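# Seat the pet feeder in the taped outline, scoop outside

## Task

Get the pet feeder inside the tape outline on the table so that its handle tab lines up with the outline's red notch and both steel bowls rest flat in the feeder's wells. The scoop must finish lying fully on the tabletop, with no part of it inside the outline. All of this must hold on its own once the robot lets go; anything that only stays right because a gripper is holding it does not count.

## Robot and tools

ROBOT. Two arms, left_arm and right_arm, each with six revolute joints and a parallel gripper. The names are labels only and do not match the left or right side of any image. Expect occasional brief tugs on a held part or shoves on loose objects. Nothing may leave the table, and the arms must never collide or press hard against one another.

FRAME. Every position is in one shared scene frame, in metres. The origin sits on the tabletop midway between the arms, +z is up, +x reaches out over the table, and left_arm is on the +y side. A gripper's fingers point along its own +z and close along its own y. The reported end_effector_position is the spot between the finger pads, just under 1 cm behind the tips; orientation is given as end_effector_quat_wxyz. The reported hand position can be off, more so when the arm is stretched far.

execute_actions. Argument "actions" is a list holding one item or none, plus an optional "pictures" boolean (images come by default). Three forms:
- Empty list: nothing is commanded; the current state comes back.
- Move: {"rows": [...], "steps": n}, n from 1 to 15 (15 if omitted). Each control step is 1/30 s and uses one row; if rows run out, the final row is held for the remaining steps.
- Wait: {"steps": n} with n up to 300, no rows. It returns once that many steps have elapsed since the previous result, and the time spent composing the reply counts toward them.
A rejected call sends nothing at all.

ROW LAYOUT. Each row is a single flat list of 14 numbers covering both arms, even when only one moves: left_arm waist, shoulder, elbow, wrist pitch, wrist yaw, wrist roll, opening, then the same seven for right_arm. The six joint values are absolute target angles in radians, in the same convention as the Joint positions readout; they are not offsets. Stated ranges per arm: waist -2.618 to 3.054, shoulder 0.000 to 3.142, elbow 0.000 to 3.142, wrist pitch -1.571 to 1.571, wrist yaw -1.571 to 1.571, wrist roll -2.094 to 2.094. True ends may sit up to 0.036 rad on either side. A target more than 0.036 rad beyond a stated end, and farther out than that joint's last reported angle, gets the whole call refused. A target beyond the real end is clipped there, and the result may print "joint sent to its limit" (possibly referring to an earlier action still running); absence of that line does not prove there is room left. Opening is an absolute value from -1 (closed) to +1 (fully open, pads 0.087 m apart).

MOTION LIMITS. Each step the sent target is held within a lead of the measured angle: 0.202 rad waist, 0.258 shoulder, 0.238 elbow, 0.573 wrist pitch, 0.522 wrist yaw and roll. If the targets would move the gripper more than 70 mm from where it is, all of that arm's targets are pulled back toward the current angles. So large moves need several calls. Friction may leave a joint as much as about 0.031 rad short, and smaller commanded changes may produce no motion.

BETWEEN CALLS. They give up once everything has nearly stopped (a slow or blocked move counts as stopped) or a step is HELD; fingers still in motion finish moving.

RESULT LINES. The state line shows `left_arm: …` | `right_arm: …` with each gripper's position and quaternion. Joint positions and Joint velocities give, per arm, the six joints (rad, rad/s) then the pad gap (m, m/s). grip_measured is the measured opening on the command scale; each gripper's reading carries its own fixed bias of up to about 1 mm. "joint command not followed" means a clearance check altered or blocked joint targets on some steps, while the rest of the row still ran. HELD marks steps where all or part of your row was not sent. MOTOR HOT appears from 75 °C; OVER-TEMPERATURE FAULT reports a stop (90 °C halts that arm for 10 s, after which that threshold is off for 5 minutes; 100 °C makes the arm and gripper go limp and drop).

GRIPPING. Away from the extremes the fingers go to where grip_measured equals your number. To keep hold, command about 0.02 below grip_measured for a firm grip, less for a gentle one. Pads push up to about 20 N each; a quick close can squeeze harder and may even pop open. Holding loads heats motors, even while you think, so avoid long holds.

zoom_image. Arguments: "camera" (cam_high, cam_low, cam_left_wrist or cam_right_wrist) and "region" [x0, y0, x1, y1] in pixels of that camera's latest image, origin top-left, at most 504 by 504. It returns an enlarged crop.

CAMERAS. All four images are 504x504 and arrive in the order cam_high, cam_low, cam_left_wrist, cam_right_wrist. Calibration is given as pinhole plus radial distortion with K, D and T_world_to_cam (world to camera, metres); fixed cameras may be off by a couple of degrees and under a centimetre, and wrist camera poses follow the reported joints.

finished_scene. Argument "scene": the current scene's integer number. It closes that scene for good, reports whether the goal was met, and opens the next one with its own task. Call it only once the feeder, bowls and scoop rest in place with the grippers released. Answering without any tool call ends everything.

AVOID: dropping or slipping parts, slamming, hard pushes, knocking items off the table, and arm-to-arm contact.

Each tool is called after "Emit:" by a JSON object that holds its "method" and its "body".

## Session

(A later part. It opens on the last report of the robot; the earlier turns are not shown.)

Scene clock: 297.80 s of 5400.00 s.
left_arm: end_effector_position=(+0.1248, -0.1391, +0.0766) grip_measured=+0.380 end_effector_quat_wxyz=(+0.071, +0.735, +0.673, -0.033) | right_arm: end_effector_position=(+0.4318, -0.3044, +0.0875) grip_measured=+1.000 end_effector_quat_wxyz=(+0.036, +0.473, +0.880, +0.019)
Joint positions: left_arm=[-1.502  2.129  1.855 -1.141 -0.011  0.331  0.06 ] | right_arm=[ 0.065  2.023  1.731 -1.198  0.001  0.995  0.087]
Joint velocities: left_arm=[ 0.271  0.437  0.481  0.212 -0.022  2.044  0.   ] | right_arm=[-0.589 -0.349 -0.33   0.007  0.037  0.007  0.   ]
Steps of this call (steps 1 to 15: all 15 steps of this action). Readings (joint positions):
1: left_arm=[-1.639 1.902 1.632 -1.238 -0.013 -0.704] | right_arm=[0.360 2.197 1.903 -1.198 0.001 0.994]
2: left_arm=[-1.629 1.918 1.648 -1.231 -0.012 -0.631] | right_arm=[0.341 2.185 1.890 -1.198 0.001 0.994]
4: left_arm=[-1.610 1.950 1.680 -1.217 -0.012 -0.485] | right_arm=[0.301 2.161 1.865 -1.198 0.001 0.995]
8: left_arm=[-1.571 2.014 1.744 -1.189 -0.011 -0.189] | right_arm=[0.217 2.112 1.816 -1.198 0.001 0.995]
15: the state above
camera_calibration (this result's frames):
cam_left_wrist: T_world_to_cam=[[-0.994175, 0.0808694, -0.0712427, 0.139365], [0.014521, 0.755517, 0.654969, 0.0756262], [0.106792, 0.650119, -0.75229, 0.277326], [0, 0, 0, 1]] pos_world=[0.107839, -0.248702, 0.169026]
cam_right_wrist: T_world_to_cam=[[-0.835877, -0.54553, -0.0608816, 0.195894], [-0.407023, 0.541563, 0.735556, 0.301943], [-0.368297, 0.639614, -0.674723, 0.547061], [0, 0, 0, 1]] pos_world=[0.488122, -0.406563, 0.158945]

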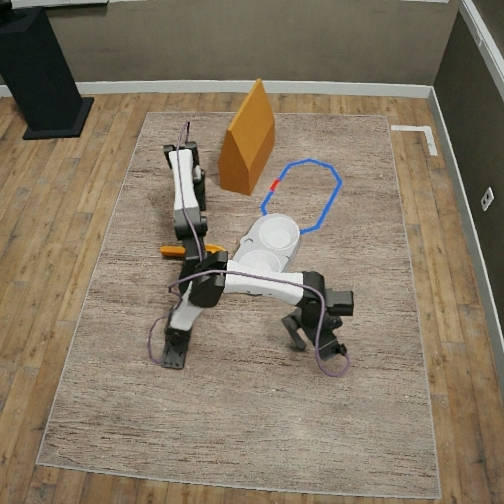

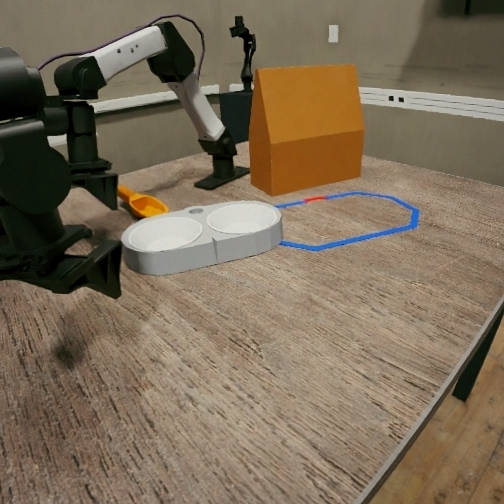

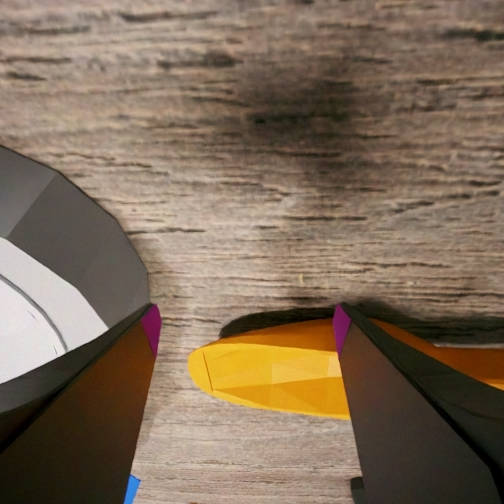

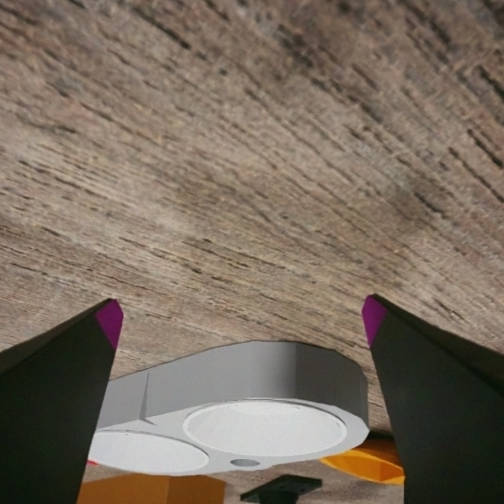

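Emit:
{"method": "execute_actions", "body": {"actions": [{"rows": [[-1.4687,2.1923,1.9149,-1.0947,0,0.72,0.38,0.0005,1.9767,1.6702,-1.2,0,1.0,1],[-1.4603,2.2098,1.9331,-1.0871,0,0.775,0.38,-0.0209,1.9641,1.658,-1.2,0,1.0,1],[-1.452,2.2274,1.9514,-1.0794,0,0.775,0.38,-0.0424,1.9515,1.6459,-1.2,0,1.0,1],[-1.4437,2.2449,1.9696,-1.0718,0,0.775,0.38,-0.0639,1.9389,1.6337,-1.2,0,1.0,1],[-1.4353,2.2625,1.9878,-1.0642,0,0.775,0.38,-0.0853,1.9262,1.6215,-1.2,0,1.0,1],[-1.427,2.28,2.006,-1.0566,0,0.775,0.38,-0.1068,1.9136,1.6094,-1.2,0,1.0,1],[-1.4187,2.2976,2.0242,-1.049,0,0.775,0.38,-0.1283,1.901,1.5972,-1.2,0,1.0,1],[-1.4103,2.3151,2.0425,-1.0413,0,0.775,0.38,-0.1497,1.8884,1.5851,-1.2,0,1.0,1],[-1.402,2.3327,2.0607,-1.0337,0,0.775,0.38,-0.1712,1.8757,1.5729,-1.2,0,1.0,1],[-1.3937,2.3502,2.0789,-1.0261,0,0.775,0.38,-0.1927,1.8631,1.5608,-1.2,0,1.0,1],[-1.3853,2.3678,2.0971,-1.0185,0,0.775,0.38,-0.2141,1.8505,1.5486,-1.2,0,1.0,1],[-1.377,2.3853,2.1153,-1.0109,0,0.775,0.38,-0.2356,1.8379,1.5364,-1.2,0,1.0,1],[-1.3687,2.4029,2.1336,-1.0032,0,0.775,0.38,-0.2571,1.8253,1.5243,-1.2,0,1.0,1],[-1.3603,2.4204,2.1518,-0.9956,0,0.775,0.38,-0.2785,1.8126,1.5121,-1.2,0,1.0,1],[-1.352,2.438,2.17,-0.988,0,0.775,0.38,-0.3,1.8,1.5,-1.2,0,1.0,1]], "steps": 15}], "pictures": false}}

Emit:
{"method": "execute_actions", "body": {"actions": [{"steps": 12}]}}

Emit:
{"method": "zoom_image", "body": {"camera": "cam_high", "region": [180, 130, 380, 330]}}

Scene clock: 317.43 s of 5400.00 s.
left_arm: end_effector_position=(+0.2222, -0.2012, +0.0377) grip_measured=+0.380 end_effector_quat_wxyz=(+0.133, +0.823, +0.551, -0.026) | right_arm: end_effector_position=(+0.3818, -0.4146, +0.1072) grip_measured=+1.000 end_effector_quat_wxyz=(+0.043, +0.609, +0.792, +0.016)
Joint positions: left_arm=[-1.372  2.393  2.124 -1.03  -0.007  0.764  0.06 ] | right_arm=[-0.259  1.832  1.549 -1.197 -0.001  0.996  0.087]
Joint velocities: left_arm=[ 0.237  0.496  0.491  0.227  0.037  0.007 -0.001] | right_arm=[-0.574 -0.359 -0.344 -0.022 -0.007 -0.066  0.   ]
Steps of this call (steps 1 to 45: the robot went on to your last target; steps 46 to 110: nothing new was sent; then 15.47 s passed at rest; steps 111 to 125: all 15 steps of this action). Readings (joint positions):
111: left_arm=[-1.476 2.165 1.880 -1.114 -0.010 0.652] | right_arm=[0.016 1.996 1.712 -1.198 0.002 0.996]
112: left_arm=[-1.476 2.171 1.891 -1.114 -0.009 0.674] | right_arm=[0.014 1.992 1.704 -1.197 0.002 0.996]
114: left_arm=[-1.471 2.193 1.927 -1.108 -0.008 0.708] | right_arm=[-0.005 1.975 1.680 -1.197 -0.001 0.996]
118: left_arm=[-1.440 2.259 2.001 -1.079 -0.007 0.745] | right_arm=[-0.099 1.926 1.631 -1.197 -0.002 0.996]
125: the state above

Scene clock: 317.83 s of 5400.00 s.
left_arm: end_effector_position=(+0.2374, -0.2074, +0.0300) grip_measured=+0.380 end_effector_quat_wxyz=(+0.145, +0.817, +0.558, -0.026) | right_arm: end_effector_position=(+0.3730, -0.4271, +0.1092) grip_measured=+1.000 end_effector_quat_wxyz=(+0.044, +0.625, +0.779, +0.014)
Joint positions: left_arm=[-1.349  2.429  2.153 -1.    -0.007  0.768  0.06 ] | right_arm=[-0.301  1.81   1.529 -1.199  0.001  0.996  0.087]
Joint velocities: left_arm=[-0.007 -0.012  0.012  0.007 -0.022 -0.022 -0.   ] | right_arm=[-0.002 -0.007 -0.022  0.007  0.081 -0.037  0.   ]
Steps of this call (steps 1 to 12: the robot went on to your last target). Readings (joint positions):
1: left_arm=[-1.364 2.408 2.137 -1.020 -0.007 0.764] | right_arm=[-0.277 1.822 1.540 -1.198 -0.001 0.996]
2: left_arm=[-1.358 2.418 2.144 -1.013 -0.007 0.765] | right_arm=[-0.290 1.815 1.534 -1.199 0.000 0.996]
4: left_arm=[-1.350 2.428 2.147 -1.007 -0.007 0.766] | right_arm=[-0.301 1.810 1.531 -1.199 0.001 0.996]
8: left_arm=[-1.349 2.429 2.151 -1.004 -0.007 0.768] | right_arm=[-0.301 1.810 1.530 -1.199 0.001 0.996]
12: the state above
camera_calibration (this result's frames):
cam_left_wrist: T_world_to_cam=[[-0.918037, 0.331614, -0.217349, 0.291876], [0.146975, 0.79374, 0.590234, 0.134481], [0.368248, 0.509911, -0.777421, 0.184266], [0, 0, 0, 1]] pos_world=[0.180332, -0.297493, 0.127316]
cam_right_wrist: T_world_to_cam=[[-0.975302, -0.209874, -0.0688454, 0.277363], [-0.192453, 0.654505, 0.731153, 0.297135], [-0.10839, 0.726344, -0.678731, 0.559078], [0, 0, 0, 1]] pos_world=[0.388295, -0.542348, 0.181308]

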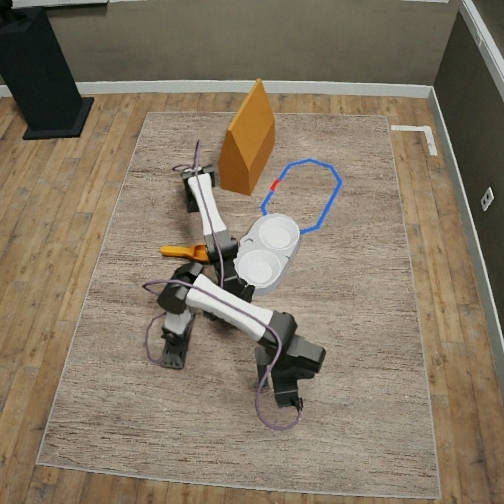

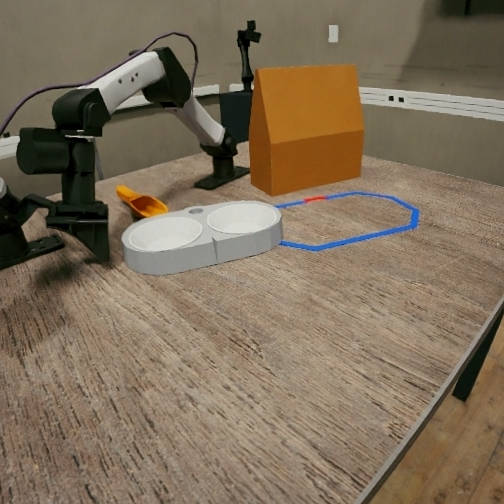

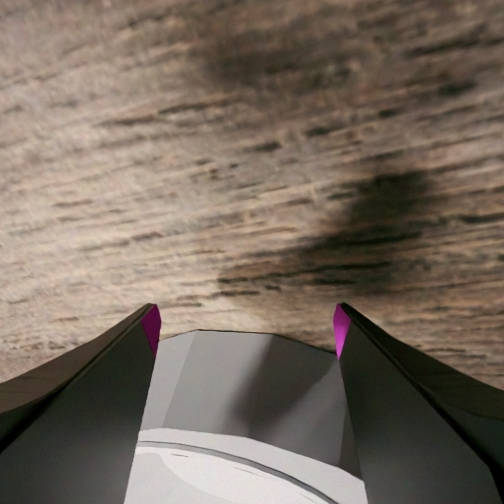

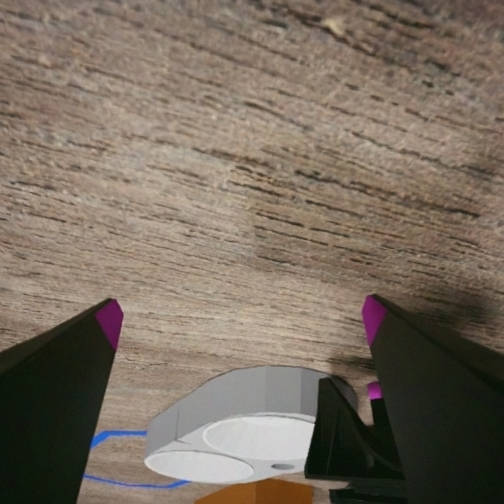

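Region (180, 130, 380, 330) of cam_high's 504x504 image, scaled by 2.520, with more detail than that image has.

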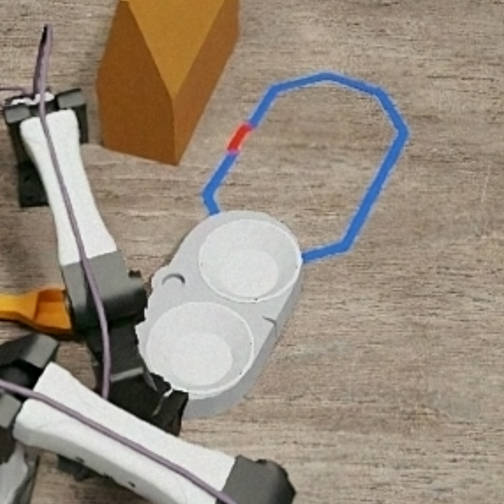

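Emit:
{"method": "execute_actions", "body": {"actions": [{"rows": [[-1.3389,2.42,2.1368,-1.0053,0,0.7788,0.38,-0.3,1.8,1.5,-1.2,0,1.0,1],[-1.3287,2.411,2.1206,-1.0107,0,0.7896,0.38,-0.3,1.8,1.5,-1.2,0,1.0,1],[-1.3186,2.402,2.1044,-1.016,0,0.8004,0.38,-0.3,1.8,1.5,-1.2,0,1.0,1],[-1.3085,2.393,2.0882,-1.0213,0,0.8112,0.38,-0.3,1.8,1.5,-1.2,0,1.0,1],[-1.2983,2.384,2.072,-1.0267,0,0.822,0.38,-0.3,1.8,1.5,-1.2,0,1.0,1],[-1.2882,2.375,2.0558,-1.032,0,0.8328,0.38,-0.3,1.8,1.5,-1.2,0,1.0,1],[-1.2781,2.366,2.0396,-1.0373,0,0.8436,0.38,-0.3,1.8,1.5,-1.2,0,1.0,1],[-1.2679,2.357,2.0234,-1.0427,0,0.8544,0.38,-0.3,1.8,1.5,-1.2,0,1.0,1],[-1.2578,2.348,2.0072,-1.048,0,0.8652,0.38,-0.3,1.8,1.5,-1.2,0,1.0,1],[-1.2477,2.339,1.991,-1.0533,0,0.876,0.38,-0.3,1.8,1.5,-1.2,0,1.0,1],[-1.2375,2.33,1.9748,-1.0587,0,0.8868,0.38,-0.3,1.8,1.5,-1.2,0,1.0,1],[-1.2274,2.321,1.9586,-1.064,0,0.8976,0.38,-0.3,1.8,1.5,-1.2,0,1.0,1],[-1.2173,2.312,1.9424,-1.0693,0,0.9084,0.38,-0.3,1.8,1.5,-1.2,0,1.0,1],[-1.2071,2.303,1.9262,-1.0747,0,0.9192,0.38,-0.3,1.8,1.5,-1.2,0,1.0,1],[-1.197,2.294,1.91,-1.08,0,0.93,0.38,-0.3,1.8,1.5,-1.2,0,1.0,1]], "steps": 15}], "pictures": false}}

Emit:
{"method": "execute_actions", "body": {"actions": [{"rows": [[-1.1873,2.2898,1.9021,-1.0843,0,0.9397,0.38,-0.3,1.8,1.5,-1.2,0,1.0,1],[-1.1775,2.2856,1.8941,-1.0887,0,0.9493,0.38,-0.3,1.8,1.5,-1.2,0,1.0,1],[-1.1678,2.2814,1.8862,-1.093,0,0.959,0.38,-0.3,1.8,1.5,-1.2,0,1.0,1],[-1.1581,2.2772,1.8783,-1.0973,0,0.9687,0.38,-0.3,1.8,1.5,-1.2,0,1.0,1],[-1.1483,2.273,1.8703,-1.1017,0,0.9783,0.38,-0.3,1.8,1.5,-1.2,0,1.0,1],[-1.1386,2.2688,1.8624,-1.106,0,0.988,0.38,-0.3,1.8,1.5,-1.2,0,1.0,1],[-1.1289,2.2646,1.8545,-1.1103,0,0.9977,0.38,-0.3,1.8,1.5,-1.2,0,1.0,1],[-1.1191,2.2604,1.8465,-1.1147,0,1.0073,0.38,-0.3,1.8,1.5,-1.2,0,1.0,1],[-1.1094,2.2562,1.8386,-1.119,0,1.017,0.38,-0.3,1.8,1.5,-1.2,0,1.0,1],[-1.0997,2.252,1.8307,-1.1233,0,1.0267,0.38,-0.3,1.8,1.5,-1.2,0,1.0,1],[-1.0899,2.2478,1.8227,-1.1277,0,1.0363,0.38,-0.3,1.8,1.5,-1.2,0,1.0,1],[-1.0802,2.2436,1.8148,-1.132,0,1.046,0.38,-0.3,1.8,1.5,-1.2,0,1.0,1],[-1.0705,2.2394,1.8069,-1.1363,0,1.0557,0.38,-0.3,1.8,1.5,-1.2,0,1.0,1],[-1.0607,2.2352,1.7989,-1.1407,0,1.0653,0.38,-0.3,1.8,1.5,-1.2,0,1.0,1],[-1.051,2.231,1.791,-1.145,0,1.075,0.38,-0.3,1.8,1.5,-1.2,0,1.0,1]], "steps": 15}], "pictures": false}}

Emit:
{"method": "execute_actions", "body": {"actions": [{"steps": 10}]}}

Emit:
{"method": "zoom_image", "body": {"camera": "cam_high", "region": [180, 130, 380, 330]}}

Scene clock: 330.97 s of 5400.00 s.
left_arm: end_effector_position=(+0.2709, -0.1368, +0.0259) grip_measured=+0.380 end_effector_quat_wxyz=(+0.093, +0.818, +0.567, -0.012) | right_arm: end_effector_position=(+0.3730, -0.4271, +0.1092) grip_measured=+1.000 end_effector_quat_wxyz=(+0.044, +0.625, +0.779, +0.014)
Joint positions: left_arm=[-1.226  2.32   1.959 -1.021  0.007  0.876  0.06 ] | right_arm=[-0.301  1.81   1.529 -1.199  0.001  0.996  0.087]
Joint velocities: left_arm=[ 0.291 -0.286 -0.462 -0.095  0.081  0.3   -0.   ] | right_arm=[ 0.002  0.002  0.017  0.022  0.022 -0.022  0.   ]
Steps of this call (steps 1 to 30: the robot went on to your last target; steps 31 to 100: nothing new was sent; then 9.30 s passed at rest; steps 101 to 115: all 15 steps of this action). Readings (joint positions):
101: left_arm=[-1.349 2.429 2.153 -0.999 -0.007 0.769] | right_arm=[-0.301 1.810 1.529 -1.199 0.001 0.996]
102: left_arm=[-1.349 2.428 2.151 -0.999 -0.007 0.772] | right_arm=[-0.301 1.810 1.529 -1.199 0.001 0.996]
104: left_arm=[-1.342 2.418 2.131 -0.999 -0.006 0.781] | right_arm=[-0.301 1.810 1.529 -1.199 0.001 0.996]
108: left_arm=[-1.304 2.384 2.070 -1.007 -0.004 0.811] | right_arm=[-0.301 1.810 1.529 -1.199 0.001 0.996]
115: the state above

Scene clock: 331.47 s of 5400.00 s.
left_arm: end_effector_position=(+0.2998, -0.0591, +0.0223) grip_measured=+0.380 end_effector_quat_wxyz=(+0.030, +0.823, +0.568, -0.005) | right_arm: end_effector_position=(+0.3730, -0.4271, +0.1092) grip_measured=+1.000 end_effector_quat_wxyz=(+0.044, +0.625, +0.779, +0.014)
Joint positions: left_arm=[-1.082  2.25   1.827 -1.09   0.013  1.025  0.06 ] | right_arm=[-0.301  1.81   1.529 -1.199  0.001  0.996  0.087]
Joint velocities: left_arm=[ 0.266 -0.115 -0.217 -0.11   0.066  0.256 -0.001] | right_arm=[-0.012  0.002 -0.012  0.022  0.051  0.007  0.   ]
Steps of this call (steps 1 to 15: all 15 steps of this action). Readings (joint positions):
1: left_arm=[-1.216 2.312 1.945 -1.027 0.007 0.886] | right_arm=[-0.301 1.810 1.529 -1.199 0.001 0.996]
2: left_arm=[-1.206 2.305 1.933 -1.033 0.007 0.897] | right_arm=[-0.301 1.810 1.529 -1.199 0.001 0.996]
4: left_arm=[-1.186 2.296 1.915 -1.043 0.008 0.917] | right_arm=[-0.301 1.810 1.529 -1.199 0.001 0.996]
8: left_arm=[-1.149 2.279 1.883 -1.059 0.011 0.956] | right_arm=[-0.301 1.810 1.529 -1.199 0.001 0.996]
15: the state above

Scene clock: 331.80 s of 5400.00 s.
left_arm: end_effector_position=(+0.3047, -0.0452, +0.0226) grip_measured=+0.380 end_effector_quat_wxyz=(+0.017, +0.826, +0.564, -0.005) | right_arm: end_effector_position=(+0.3730, -0.4271, +0.1092) grip_measured=+1.000 end_effector_quat_wxyz=(+0.044, +0.625, +0.779, +0.014)
Joint positions: left_arm=[-1.054  2.242  1.814 -1.11   0.014  1.063  0.06 ] | right_arm=[-0.301  1.81   1.529 -1.199  0.001  0.996  0.087]
Joint velocities: left_arm=[-0.007  0.017 -0.007 -0.037  0.007  0.022 -0.001] | right_arm=[ 0.002 -0.007  0.007  0.037 -0.051  0.007  0.   ]
Steps of this call (steps 1 to 10: the robot went on to your last target). Readings (joint positions):
1: left_arm=[-1.073 2.246 1.821 -1.094 0.013 1.034] | right_arm=[-0.301 1.810 1.529 -1.199 0.001 0.996]
2: left_arm=[-1.065 2.244 1.818 -1.099 0.013 1.042] | right_arm=[-0.301 1.810 1.529 -1.199 0.001 0.996]
4: left_arm=[-1.056 2.243 1.815 -1.106 0.013 1.052] | right_arm=[-0.301 1.810 1.529 -1.199 0.001 0.996]
8: left_arm=[-1.054 2.242 1.814 -1.110 0.014 1.061] | right_arm=[-0.301 1.810 1.529 -1.199 0.001 0.996]
10: the state above
camera_calibration (this result's frames):
cam_left_wrist: T_world_to_cam=[[-0.931456, 0.36235, -0.0330325, 0.299566], [0.221142, 0.635874, 0.739433, -0.0329113], [0.288938, 0.681444, -0.67242, 0.10059], [0, 0, 0, 1]] pos_world=[0.257246, -0.156167, 0.10187]
cam_right_wrist: T_world_to_cam=[[-0.975302, -0.209874, -0.0688454, 0.277363], [-0.192453, 0.654505, 0.731153, 0.297135], [-0.10839, 0.726344, -0.678731, 0.559078], [0, 0, 0, 1]] pos_world=[0.388295, -0.542348, 0.181308]

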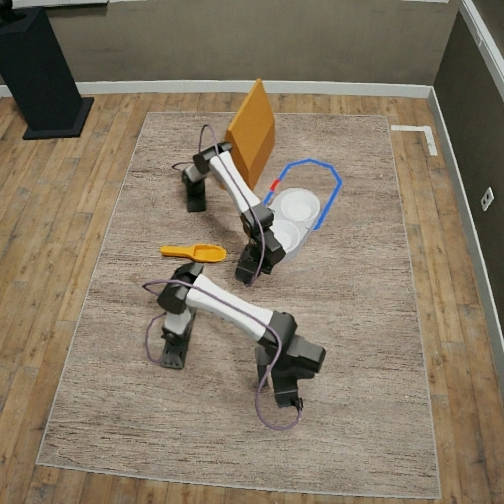

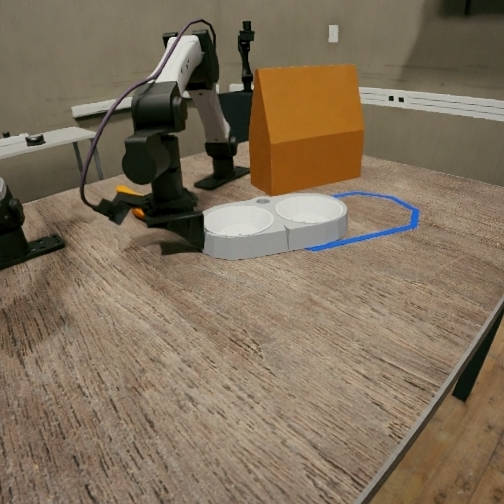

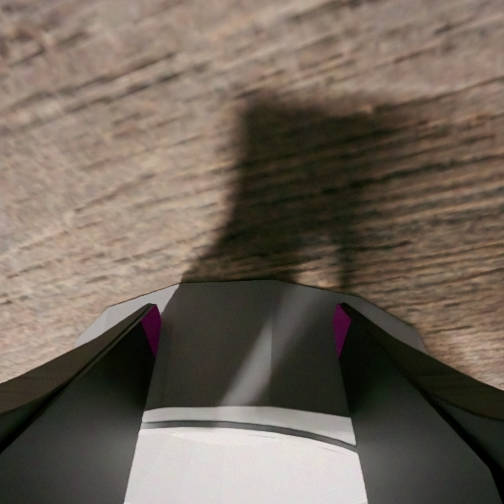

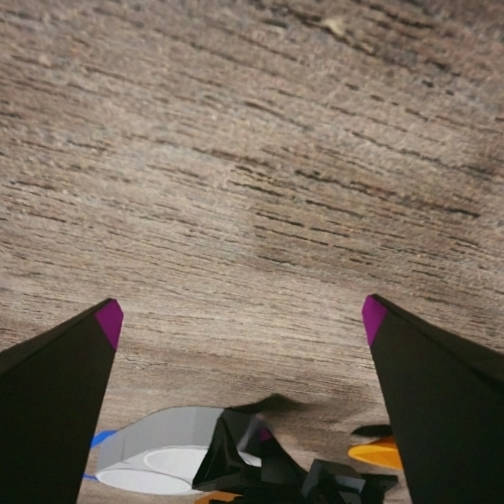

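Region (180, 130, 380, 330) of cam_high's 504x504 image, scaled by 2.520, with more detail than that image has.

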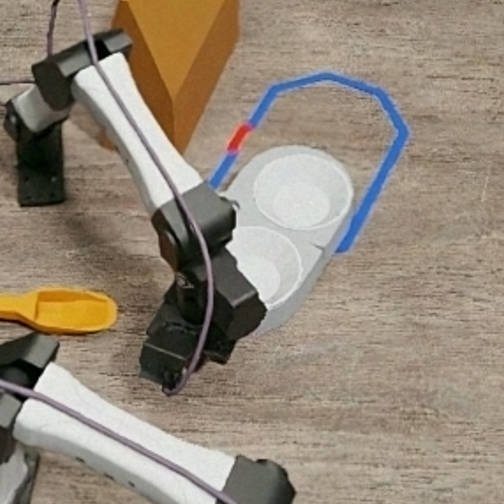

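Emit:
{"method": "execute_actions", "body": {"actions": [{"rows": [[-1.039,2.2234,1.7783,-1.1075,0,1.0852,0.38,-0.3,1.8,1.5,-1.2,0,1.0,1],[-1.027,2.2158,1.7657,-1.1049,0,1.0954,0.38,-0.3,1.8,1.5,-1.2,0,1.0,1],[-1.015,2.2082,1.753,-1.1024,0,1.1056,0.38,-0.3,1.8,1.5,-1.2,0,1.0,1],[-1.003,2.2006,1.7403,-1.0999,0,1.1158,0.38,-0.3,1.8,1.5,-1.2,0,1.0,1],[-0.991,2.193,1.7277,-1.0973,0,1.126,0.38,-0.3,1.8,1.5,-1.2,0,1.0,1],[-0.979,2.1854,1.715,-1.0948,0,1.1362,0.38,-0.3,1.8,1.5,-1.2,0,1.0,1],[-0.967,2.1778,1.7023,-1.0923,0,1.1464,0.38,-0.3,1.8,1.5,-1.2,0,1.0,1],[-0.955,2.1702,1.6897,-1.0897,0,1.1566,0.38,-0.3,1.8,1.5,-1.2,0,1.0,1],[-0.943,2.1626,1.677,-1.0872,0,1.1668,0.38,-0.3,1.8,1.5,-1.2,0,1.0,1],[-0.931,2.155,1.6643,-1.0847,0,1.177,0.38,-0.3,1.8,1.5,-1.2,0,1.0,1],[-0.919,2.1474,1.6517,-1.0821,0,1.1872,0.38,-0.3,1.8,1.5,-1.2,0,1.0,1],[-0.907,2.1398,1.639,-1.0796,0,1.1974,0.38,-0.3,1.8,1.5,-1.2,0,1.0,1],[-0.895,2.1322,1.6263,-1.0771,0,1.2076,0.38,-0.3,1.8,1.5,-1.2,0,1.0,1],[-0.883,2.1246,1.6137,-1.0745,0,1.2178,0.38,-0.3,1.8,1.5,-1.2,0,1.0,1],[-0.871,2.117,1.601,-1.072,0,1.228,0.38,-0.3,1.8,1.5,-1.2,0,1.0,1]], "steps": 15}], "pictures": false}}

Emit:
{"method": "execute_actions", "body": {"actions": [{"steps": 10}]}}

Emit:
{"method": "zoom_image", "body": {"camera": "cam_high", "region": [180, 130, 380, 330]}}

Scene clock: 360.73 s of 5400.00 s.
left_arm: end_effector_position=(+0.3266, +0.0220, +0.0225) grip_measured=+0.380 end_effector_quat_wxyz=(+0.005, +0.817, +0.576, -0.011) | right_arm: end_effector_position=(+0.3730, -0.4271, +0.1092) grip_measured=+1.000 end_effector_quat_wxyz=(+0.044, +0.625, +0.779, +0.014)
Joint positions: left_arm=[-0.901  2.139  1.646 -1.073  0.023  1.185  0.06 ] | right_arm=[-0.301  1.81   1.529 -1.199  0.001  0.996  0.087]
Joint velocities: left_arm=[ 0.33  -0.217 -0.383  0.022 -0.007  0.242 -0.001] | right_arm=[ 0.012  0.022  0.002 -0.022 -0.022 -0.007  0.   ]
Steps of this call (steps 1 to 30: the robot went on to your last target; steps 31 to 100: nothing new was sent; then 25.10 s passed at rest; steps 101 to 115: all 15 steps of this action). Readings (joint positions):
101: left_arm=[-1.054 2.241 1.812 -1.108 0.015 1.066] | right_arm=[-0.301 1.810 1.529 -1.199 0.001 0.996]
102: left_arm=[-1.053 2.237 1.805 -1.104 0.016 1.069] | right_arm=[-0.301 1.810 1.529 -1.199 0.001 0.996]
104: left_arm=[-1.046 2.224 1.784 -1.097 0.020 1.080] | right_arm=[-0.301 1.810 1.529 -1.199 0.001 0.996]
108: left_arm=[-1.002 2.194 1.734 -1.086 0.023 1.116] | right_arm=[-0.301 1.810 1.529 -1.199 0.001 0.996]
115: the state above

Scene clock: 361.07 s of 5400.00 s.
left_arm: end_effector_position=(+0.3301, +0.0341, +0.0221) grip_measured=+0.380 end_effector_quat_wxyz=(+0.001, +0.818, +0.575, -0.012) | right_arm: end_effector_position=(+0.3730, -0.4271, +0.1092) grip_measured=+1.000 end_effector_quat_wxyz=(+0.044, +0.625, +0.779, +0.014)
Joint positions: left_arm=[-0.874  2.127  1.625 -1.072  0.023  1.216  0.06 ] | right_arm=[-0.301  1.81   1.529 -1.199  0.001  0.996  0.087]
Joint velocities: left_arm=[-0.002 -0.017 -0.002 -0.095 -0.022 -0.007 -0.   ] | right_arm=[ 0.007 -0.012 -0.022  0.022 -0.022 -0.007  0.   ]
Steps of this call (steps 1 to 10: the robot went on to your last target). Readings (joint positions):
1: left_arm=[-0.891 2.133 1.636 -1.072 0.023 1.194] | right_arm=[-0.301 1.810 1.529 -1.199 0.001 0.996]
2: left_arm=[-0.882 2.129 1.630 -1.072 0.023 1.200] | right_arm=[-0.301 1.810 1.529 -1.199 0.001 0.996]
4: left_arm=[-0.874 2.127 1.626 -1.072 0.023 1.209] | right_arm=[-0.301 1.810 1.529 -1.199 0.001 0.996]
8: left_arm=[-0.874 2.127 1.625 -1.072 0.023 1.216] | right_arm=[-0.301 1.810 1.529 -1.199 0.001 0.996]
10: the state above
camera_calibration (this result's frames):
cam_left_wrist: T_world_to_cam=[[-0.941231, 0.337764, 0.000439702, 0.297755], [0.22558, 0.627644, 0.745102, -0.0898324], [0.251392, 0.701412, -0.666951, 0.050449], [0, 0, 0, 1]] pos_world=[0.287838, -0.0795736, 0.10045]
cam_right_wrist: T_world_to_cam=[[-0.975302, -0.209874, -0.0688454, 0.277363], [-0.192453, 0.654505, 0.731153, 0.297135], [-0.10839, 0.726344, -0.678731, 0.559078], [0, 0, 0, 1]] pos_world=[0.388295, -0.542348, 0.181308]

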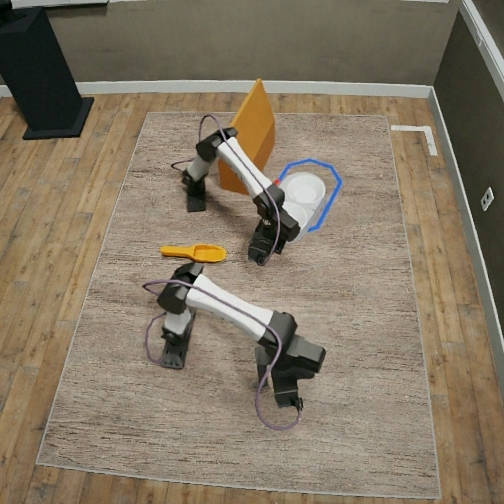

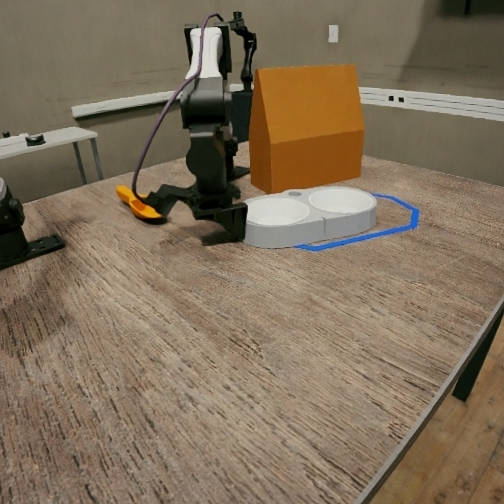

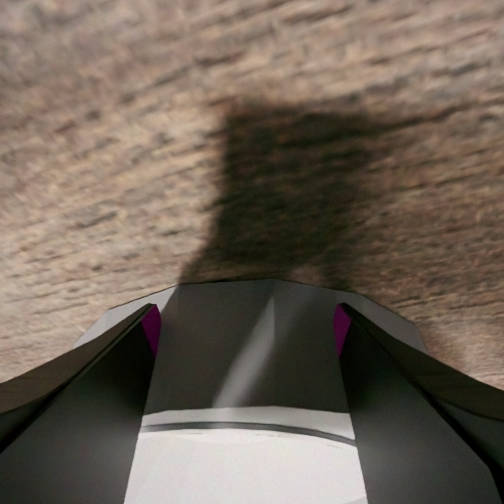

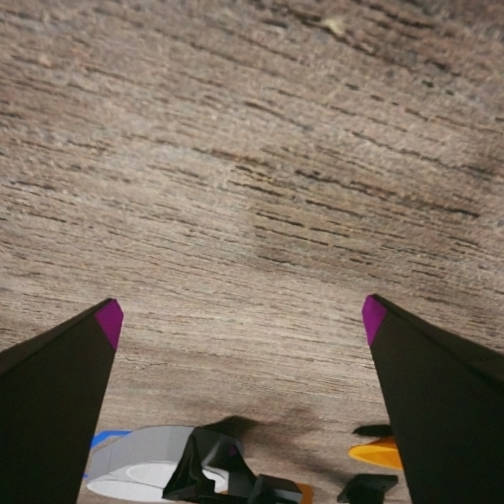

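Region (180, 130, 380, 330) of cam_high's 504x504 image, scaled by 2.520, with more detail than that image has.

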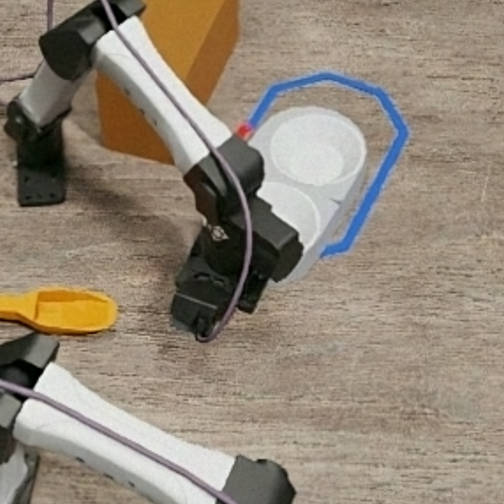

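Emit:
{"method": "execute_actions", "body": {"actions": [{"rows": [[-0.8572,2.1112,1.5921,-1.0689,0,1.2401,0.38,-0.3,1.8,1.5,-1.2,0,1.0,1],[-0.8434,2.1054,1.5831,-1.0657,0,1.2521,0.38,-0.3,1.8,1.5,-1.2,0,1.0,1],[-0.8296,2.0996,1.5742,-1.0626,0,1.2642,0.38,-0.3,1.8,1.5,-1.2,0,1.0,1],[-0.8158,2.0938,1.5653,-1.0595,0,1.2763,0.38,-0.3,1.8,1.5,-1.2,0,1.0,1],[-0.802,2.088,1.5563,-1.0563,0,1.2883,0.38,-0.3,1.8,1.5,-1.2,0,1.0,1],[-0.7882,2.0822,1.5474,-1.0532,0,1.3004,0.38,-0.3,1.8,1.5,-1.2,0,1.0,1],[-0.7744,2.0764,1.5385,-1.0501,0,1.3125,0.38,-0.3,1.8,1.5,-1.2,0,1.0,1],[-0.7606,2.0706,1.5295,-1.0469,0,1.3245,0.38,-0.3,1.8,1.5,-1.2,0,1.0,1],[-0.7468,2.0648,1.5206,-1.0438,0,1.3366,0.38,-0.3,1.8,1.5,-1.2,0,1.0,1],[-0.733,2.059,1.5117,-1.0407,0,1.3487,0.38,-0.3,1.8,1.5,-1.2,0,1.0,1],[-0.7192,2.0532,1.5027,-1.0375,0,1.3607,0.38,-0.3,1.8,1.5,-1.2,0,1.0,1],[-0.7054,2.0474,1.4938,-1.0344,0,1.3728,0.38,-0.3,1.8,1.5,-1.2,0,1.0,1],[-0.6916,2.0416,1.4849,-1.0313,0,1.3849,0.38,-0.3,1.8,1.5,-1.2,0,1.0,1],[-0.6778,2.0358,1.4759,-1.0281,0,1.3969,0.38,-0.3,1.8,1.5,-1.2,0,1.0,1],[-0.664,2.03,1.467,-1.025,0,1.409,0.38,-0.3,1.8,1.5,-1.2,0,1.0,1]], "steps": 15}], "pictures": false}}

Emit:
{"method": "execute_actions", "body": {"actions": [{"steps": 10}]}}

Emit:
{"method": "zoom_image", "body": {"camera": "cam_high", "region": [200, 110, 400, 310]}}

Emit:
{"method": "zoom_image", "body": {"camera": "cam_low", "region": [200, 140, 460, 280]}}

Scene clock: 374.23 s of 5400.00 s.
left_arm: end_effector_position=(+0.3503, +0.1022, +0.0214) grip_measured=+0.380 end_effector_quat_wxyz=(+0.001, +0.808, +0.589, -0.015) | right_arm: end_effector_position=(+0.3730, -0.4271, +0.1092) grip_measured=+1.000 end_effector_quat_wxyz=(+0.044, +0.625, +0.779, +0.014)
Joint positions: left_arm=[-0.697  2.051  1.505 -1.035  0.029  1.359  0.06 ] | right_arm=[-0.301  1.81   1.529 -1.199  0.001  0.996  0.087]
Joint velocities: left_arm=[ 0.374 -0.149 -0.261  0.139  0.022  0.359  0.001] | right_arm=[ 0.007  0.002  0.017 -0.007 -0.081 -0.066  0.   ]
Steps of this call (steps 1 to 30: the robot went on to your last target; steps 31 to 100: nothing new was sent; then 9.33 s passed at rest; steps 101 to 115: all 15 steps of this action). Readings (joint positions):
101: left_arm=[-0.874 2.127 1.623 -1.072 0.023 1.219] | right_arm=[-0.301 1.810 1.529 -1.199 0.001 0.996]
102: left_arm=[-0.872 2.124 1.619 -1.069 0.023 1.223] | right_arm=[-0.301 1.810 1.529 -1.199 0.001 0.996]
104: left_arm=[-0.863 2.114 1.604 -1.064 0.026 1.236] | right_arm=[-0.301 1.810 1.529 -1.199 0.001 0.996]
108: left_arm=[-0.809 2.091 1.568 -1.053 0.029 1.278] | right_arm=[-0.301 1.810 1.529 -1.199 0.001 0.996]
115: the state above

Scene clock: 374.57 s of 5400.00 s.
left_arm: end_effector_position=(+0.3532, +0.1146, +0.0213) grip_measured=+0.380 end_effector_quat_wxyz=(-0.001, +0.810, +0.586, -0.015) | right_arm: end_effector_position=(+0.3730, -0.4271, +0.1092) grip_measured=+1.000 end_effector_quat_wxyz=(+0.044, +0.625, +0.779, +0.014)
Joint positions: left_arm=[-0.667  2.041  1.49  -1.034  0.025  1.397  0.06 ] | right_arm=[-0.301  1.81   1.529 -1.199  0.001  0.996  0.087]
Joint velocities: left_arm=[ 0.002 -0.022 -0.007  0.081 -0.037 -0.007  0.001] | right_arm=[-0.007  0.002 -0.007  0.007  0.051 -0.081  0.   ]
Steps of this call (steps 1 to 10: the robot went on to your last target). Readings (joint positions):
1: left_arm=[-0.686 2.046 1.499 -1.034 0.029 1.369] | right_arm=[-0.301 1.810 1.529 -1.199 0.001 0.996]
2: left_arm=[-0.676 2.043 1.494 -1.034 0.028 1.376] | right_arm=[-0.301 1.810 1.529 -1.199 0.001 0.996]
4: left_arm=[-0.667 2.041 1.491 -1.034 0.027 1.387] | right_arm=[-0.301 1.810 1.529 -1.199 0.001 0.996]
8: left_arm=[-0.667 2.041 1.490 -1.034 0.025 1.397] | right_arm=[-0.301 1.810 1.529 -1.199 0.001 0.996]
10: the state above
camera_calibration (this result's frames):
cam_left_wrist: T_world_to_cam=[[-0.949668, 0.313159, 0.00790729, 0.298005], [0.214934, 0.633017, 0.743702, -0.141788], [0.227892, 0.70797, -0.668464, -0.00481379], [0, 0, 0, 1]] pos_world=[0.314578, -0.000160458, 0.0998741]
cam_right_wrist: T_world_to_cam=[[-0.975302, -0.209874, -0.0688454, 0.277363], [-0.192453, 0.654505, 0.731153, 0.297135], [-0.10839, 0.726344, -0.678731, 0.559078], [0, 0, 0, 1]] pos_world=[0.388295, -0.542348, 0.181308]

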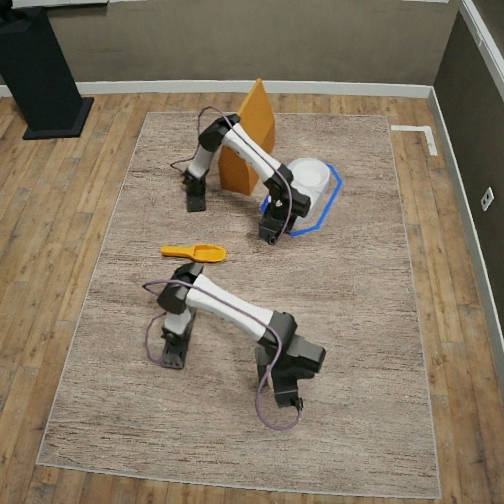

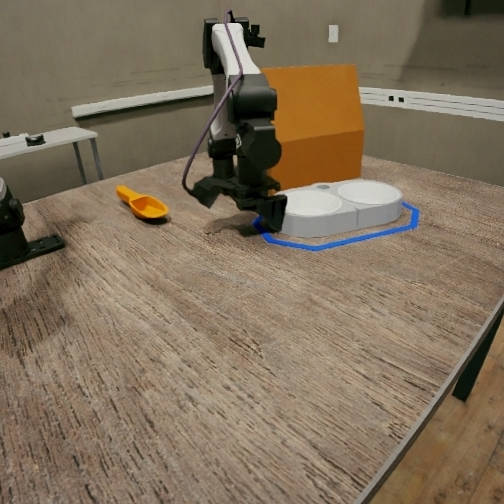

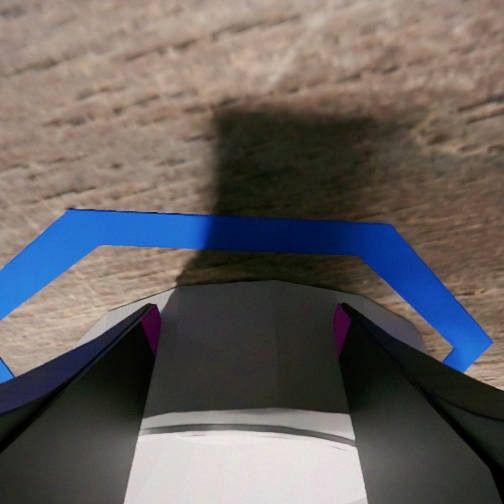

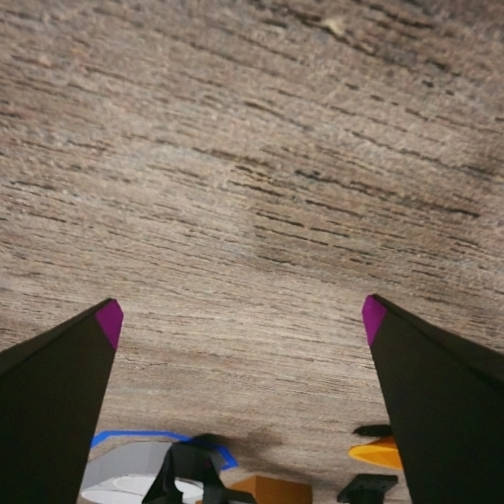

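Region (200, 110, 400, 310) of cam_high's 504x504 image, scaled by 2.520, with more detail than that image has.

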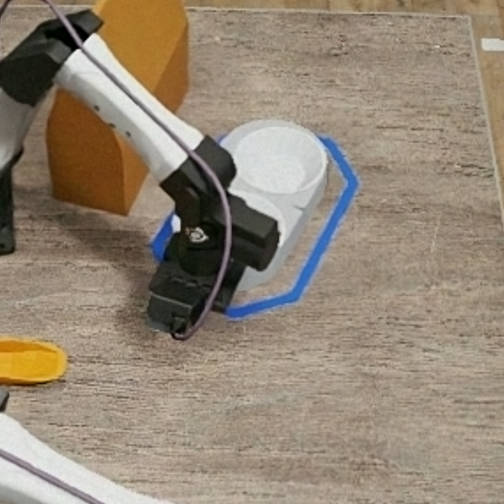

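Region (200, 140, 460, 280) of cam_low's 504x504 image, scaled by 1.938, with more detail than that image has; it fills the top 271 rows of this view, and the rest is white.

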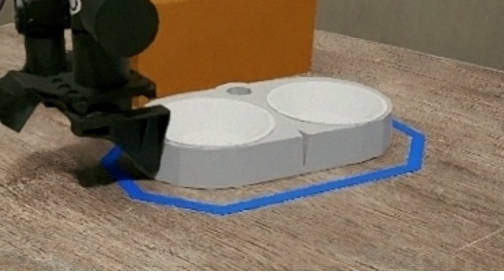

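Emit:
{"method": "execute_actions", "body": {"actions": [{"rows": [[-0.6848,2.0296,1.487,-1.0419,0,1.397,0.38,-0.3,1.8,1.5,-1.2,0,1.0,1],[-0.7025,2.0183,1.484,-1.0497,0,1.397,0.38,-0.3,1.8,1.5,-1.2,0,1.0,1],[-0.7203,2.0069,1.481,-1.0576,0,1.397,0.38,-0.3,1.8,1.5,-1.2,0,1.0,1],[-0.7381,1.9955,1.478,-1.0655,0,1.397,0.38,-0.3,1.8,1.5,-1.2,0,1.0,1],[-0.7558,1.9842,1.475,-1.0733,0,1.397,0.38,-0.3,1.8,1.5,-1.2,0,1.0,1],[-0.7736,1.9728,1.472,-1.0812,0,1.397,0.38,-0.3,1.8,1.5,-1.2,0,1.0,1],[-0.7914,1.9614,1.469,-1.0891,0,1.397,0.38,-0.3,1.8,1.5,-1.2,0,1.0,1],[-0.8091,1.9501,1.466,-1.0969,0,1.397,0.38,-0.3,1.8,1.5,-1.2,0,1.0,1],[-0.8269,1.9387,1.463,-1.1048,0,1.397,0.38,-0.3,1.8,1.5,-1.2,0,1.0,1],[-0.8447,1.9273,1.46,-1.1127,0,1.397,0.38,-0.3,1.8,1.5,-1.2,0,1.0,1],[-0.8624,1.916,1.457,-1.1205,0,1.397,0.38,-0.3,1.8,1.5,-1.2,0,1.0,1],[-0.8802,1.9046,1.454,-1.1284,0,1.397,0.38,-0.3,1.8,1.5,-1.2,0,1.0,1],[-0.898,1.8932,1.451,-1.1363,0,1.397,0.38,-0.3,1.8,1.5,-1.2,0,1.0,1],[-0.9157,1.8819,1.448,-1.1441,0,1.397,0.38,-0.3,1.8,1.5,-1.2,0,1.0,1],[-0.9335,1.8705,1.445,-1.152,0,1.397,0.38,-0.3,1.8,1.5,-1.2,0,1.0,1]], "steps": 15}], "pictures": false}}

Emit:
{"method": "execute_actions", "body": {"actions": [{"rows": [[-0.9513,1.8591,1.442,-1.1599,0,1.397,0.38,-0.3,1.8,1.5,-1.2,0,1.0,1],[-0.969,1.8478,1.439,-1.1677,0,1.397,0.38,-0.3,1.8,1.5,-1.2,0,1.0,1],[-0.9868,1.8364,1.436,-1.1756,0,1.397,0.38,-0.3,1.8,1.5,-1.2,0,1.0,1],[-1.0046,1.825,1.433,-1.1835,0,1.397,0.38,-0.3,1.8,1.5,-1.2,0,1.0,1],[-1.0223,1.8137,1.43,-1.1913,0,1.397,0.38,-0.3,1.8,1.5,-1.2,0,1.0,1],[-1.0401,1.8023,1.427,-1.1992,0,1.397,0.38,-0.3,1.8,1.5,-1.2,0,1.0,1],[-1.0579,1.7909,1.424,-1.2071,0,1.397,0.38,-0.3,1.8,1.5,-1.2,0,1.0,1],[-1.0756,1.7796,1.421,-1.2149,0,1.397,0.38,-0.3,1.8,1.5,-1.2,0,1.0,1],[-1.0934,1.7682,1.418,-1.2228,0,1.397,0.38,-0.3,1.8,1.5,-1.2,0,1.0,1],[-1.1112,1.7568,1.415,-1.2307,0,1.397,0.38,-0.3,1.8,1.5,-1.2,0,1.0,1],[-1.1289,1.7455,1.412,-1.2385,0,1.397,0.38,-0.3,1.8,1.5,-1.2,0,1.0,1],[-1.1467,1.7341,1.409,-1.2464,0,1.397,0.38,-0.3,1.8,1.5,-1.2,0,1.0,1],[-1.1645,1.7227,1.406,-1.2543,0,1.397,0.38,-0.3,1.8,1.5,-1.2,0,1.0,1],[-1.1822,1.7114,1.403,-1.2621,0,1.397,0.38,-0.3,1.8,1.5,-1.2,0,1.0,1],[-1.2,1.7,1.4,-1.27,0,1.397,0.38,-0.3,1.8,1.5,-1.2,0,1.0,1]], "steps": 15}]}}

Emit:
{"method": "zoom_image", "body": {"camera": "cam_high", "region": [230, 130, 370, 270]}}

Emit:
{"method": "zoom_image", "body": {"camera": "cam_low", "region": [220, 150, 440, 270]}}

Scene clock: 393.30 s of 5400.00 s.
left_arm: end_effector_position=(+0.3043, +0.0484, +0.0676) grip_measured=+0.380 end_effector_quat_wxyz=(+0.025, +0.873, +0.487, +0.002) | right_arm: end_effector_position=(+0.3730, -0.4271, +0.1092) grip_measured=+1.000 end_effector_quat_wxyz=(+0.044, +0.625, +0.779, +0.014)
Joint positions: left_arm=[-0.9    1.898  1.475 -1.099  0.013  1.398  0.06 ] | right_arm=[-0.301  1.81   1.529 -1.199  0.001  0.996  0.087]
Joint velocities: left_arm=[-0.481 -0.276 -0.115 -0.3   -0.007  0.022  0.   ] | right_arm=[-0.027 -0.002 -0.002 -0.007 -0.051 -0.051  0.   ]
Steps of this call (steps 1 to 30: the robot went on to your last target; steps 31 to 100: nothing new was sent; then 14.90 s passed at rest; steps 101 to 115: all 15 steps of this action). Readings (joint positions):
101: left_arm=[-0.668 2.041 1.490 -1.034 0.025 1.398] | right_arm=[-0.301 1.810 1.529 -1.199 0.001 0.996]
102: left_arm=[-0.672 2.040 1.490 -1.034 0.022 1.398] | right_arm=[-0.301 1.810 1.529 -1.199 0.001 0.996]
104: left_arm=[-0.690 2.033 1.490 -1.037 0.016 1.398] | right_arm=[-0.301 1.810 1.529 -1.199 0.001 0.996]
108: left_arm=[-0.767 1.989 1.490 -1.054 0.013 1.398] | right_arm=[-0.301 1.810 1.529 -1.199 0.001 0.996]
115: the state above

Scene clock: 393.80 s of 5400.00 s.
left_arm: end_effector_position=(+0.2182, +0.0115, +0.1077) grip_measured=+0.380 end_effector_quat_wxyz=(+0.025, +0.930, +0.367, -0.001) | right_arm: end_effector_position=(+0.3730, -0.4271, +0.1092) grip_measured=+1.000 end_effector_quat_wxyz=(+0.044, +0.625, +0.779, +0.014)
Joint positions: left_arm=[-1.165  1.732  1.427 -1.218  0.012  1.398  0.06 ] | right_arm=[-0.301  1.81   1.529 -1.199  0.001  0.996  0.087]
Joint velocities: left_arm=[-0.496 -0.339 -0.095 -0.315 -0.037 -0.022 -0.002] | right_arm=[ 0.017  0.002  0.007 -0.007 -0.007 -0.051  0.   ]
Steps of this call (steps 1 to 15: all 15 steps of this action). Readings (joint positions):
1: left_arm=[-0.917 1.887 1.471 -1.107 0.013 1.398] | right_arm=[-0.301 1.810 1.529 -1.199 0.001 0.996]
2: left_arm=[-0.934 1.877 1.467 -1.115 0.013 1.398] | right_arm=[-0.301 1.810 1.529 -1.199 0.001 0.996]
4: left_arm=[-0.969 1.857 1.460 -1.131 0.012 1.398] | right_arm=[-0.301 1.810 1.529 -1.199 0.001 0.996]
8: left_arm=[-1.040 1.813 1.447 -1.164 0.012 1.398] | right_arm=[-0.301 1.810 1.529 -1.199 0.001 0.996]
15: the state above
camera_calibration (this result's frames):
cam_left_wrist: T_world_to_cam=[[-0.683095, 0.728179, -0.0560075, 0.14528], [0.457721, 0.486614, 0.744109, -0.163145], [0.569099, 0.482661, -0.665706, 0.0846093], [0, 0, 0, 1]] pos_world=[0.125764, -0.0672391, 0.185859]
cam_right_wrist: T_world_to_cam=[[-0.975302, -0.209874, -0.0688454, 0.277363], [-0.192453, 0.654505, 0.731153, 0.297135], [-0.10839, 0.726344, -0.678731, 0.559078], [0, 0, 0, 1]] pos_world=[0.388295, -0.542348, 0.181308]

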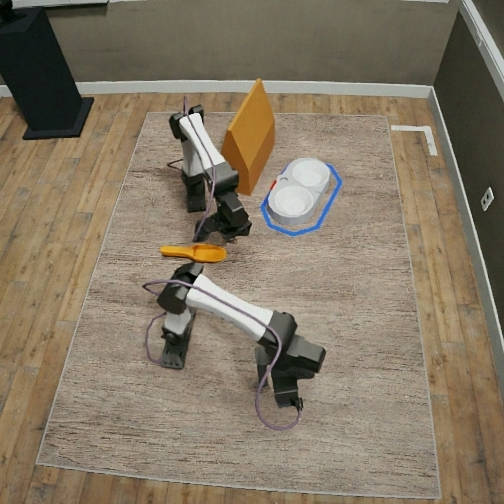

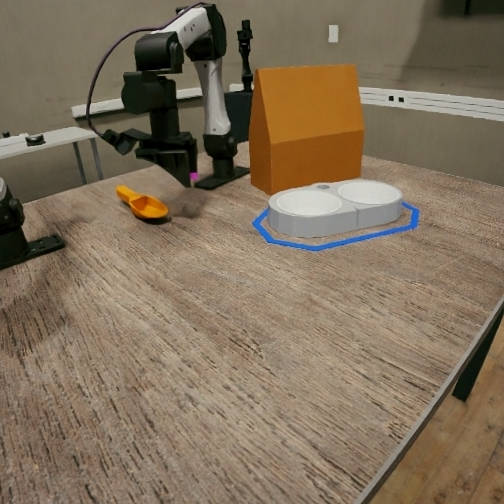

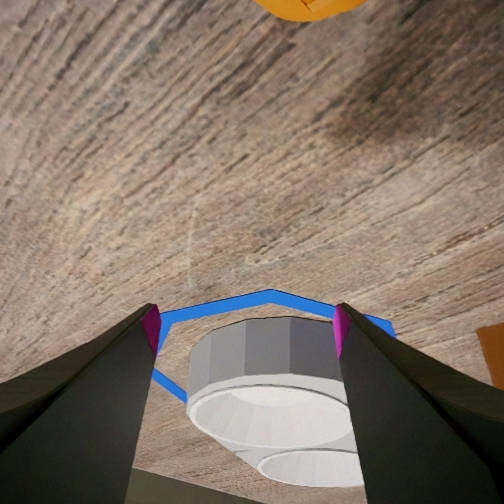

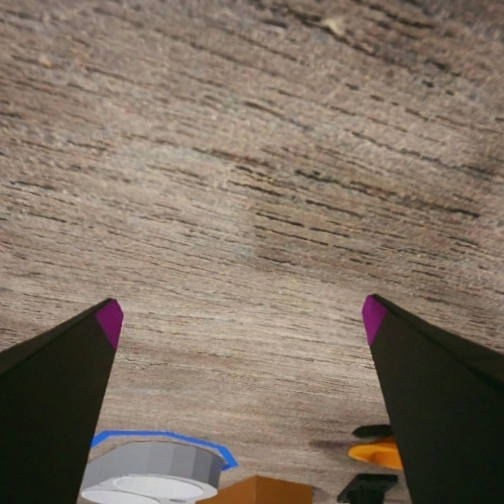

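Region (230, 130, 370, 270) of cam_high's 504x504 image, scaled by 3.600, with more detail than that image has.

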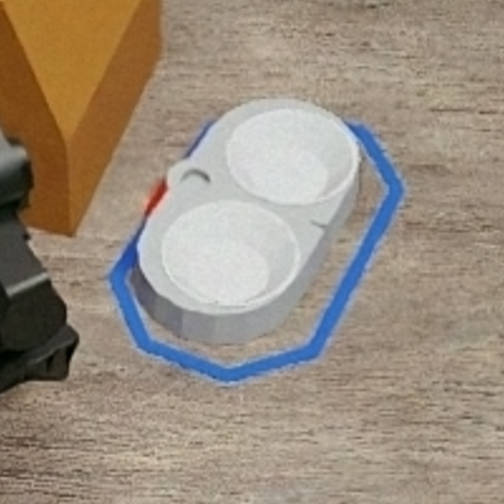

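Region (220, 150, 440, 270) of cam_low's 504x504 image, scaled by 2.291, with more detail than that image has; it fills the top 275 rows of this view, and the rest is white.

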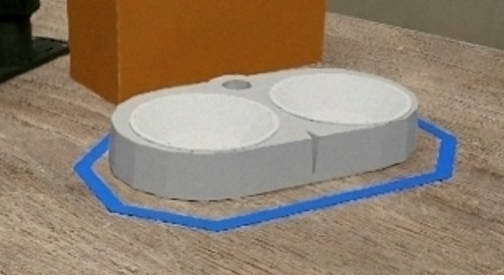

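Emit:
{"method": "finished_scene", "body": {"scene": 2}}

The scene is finished: the task was done.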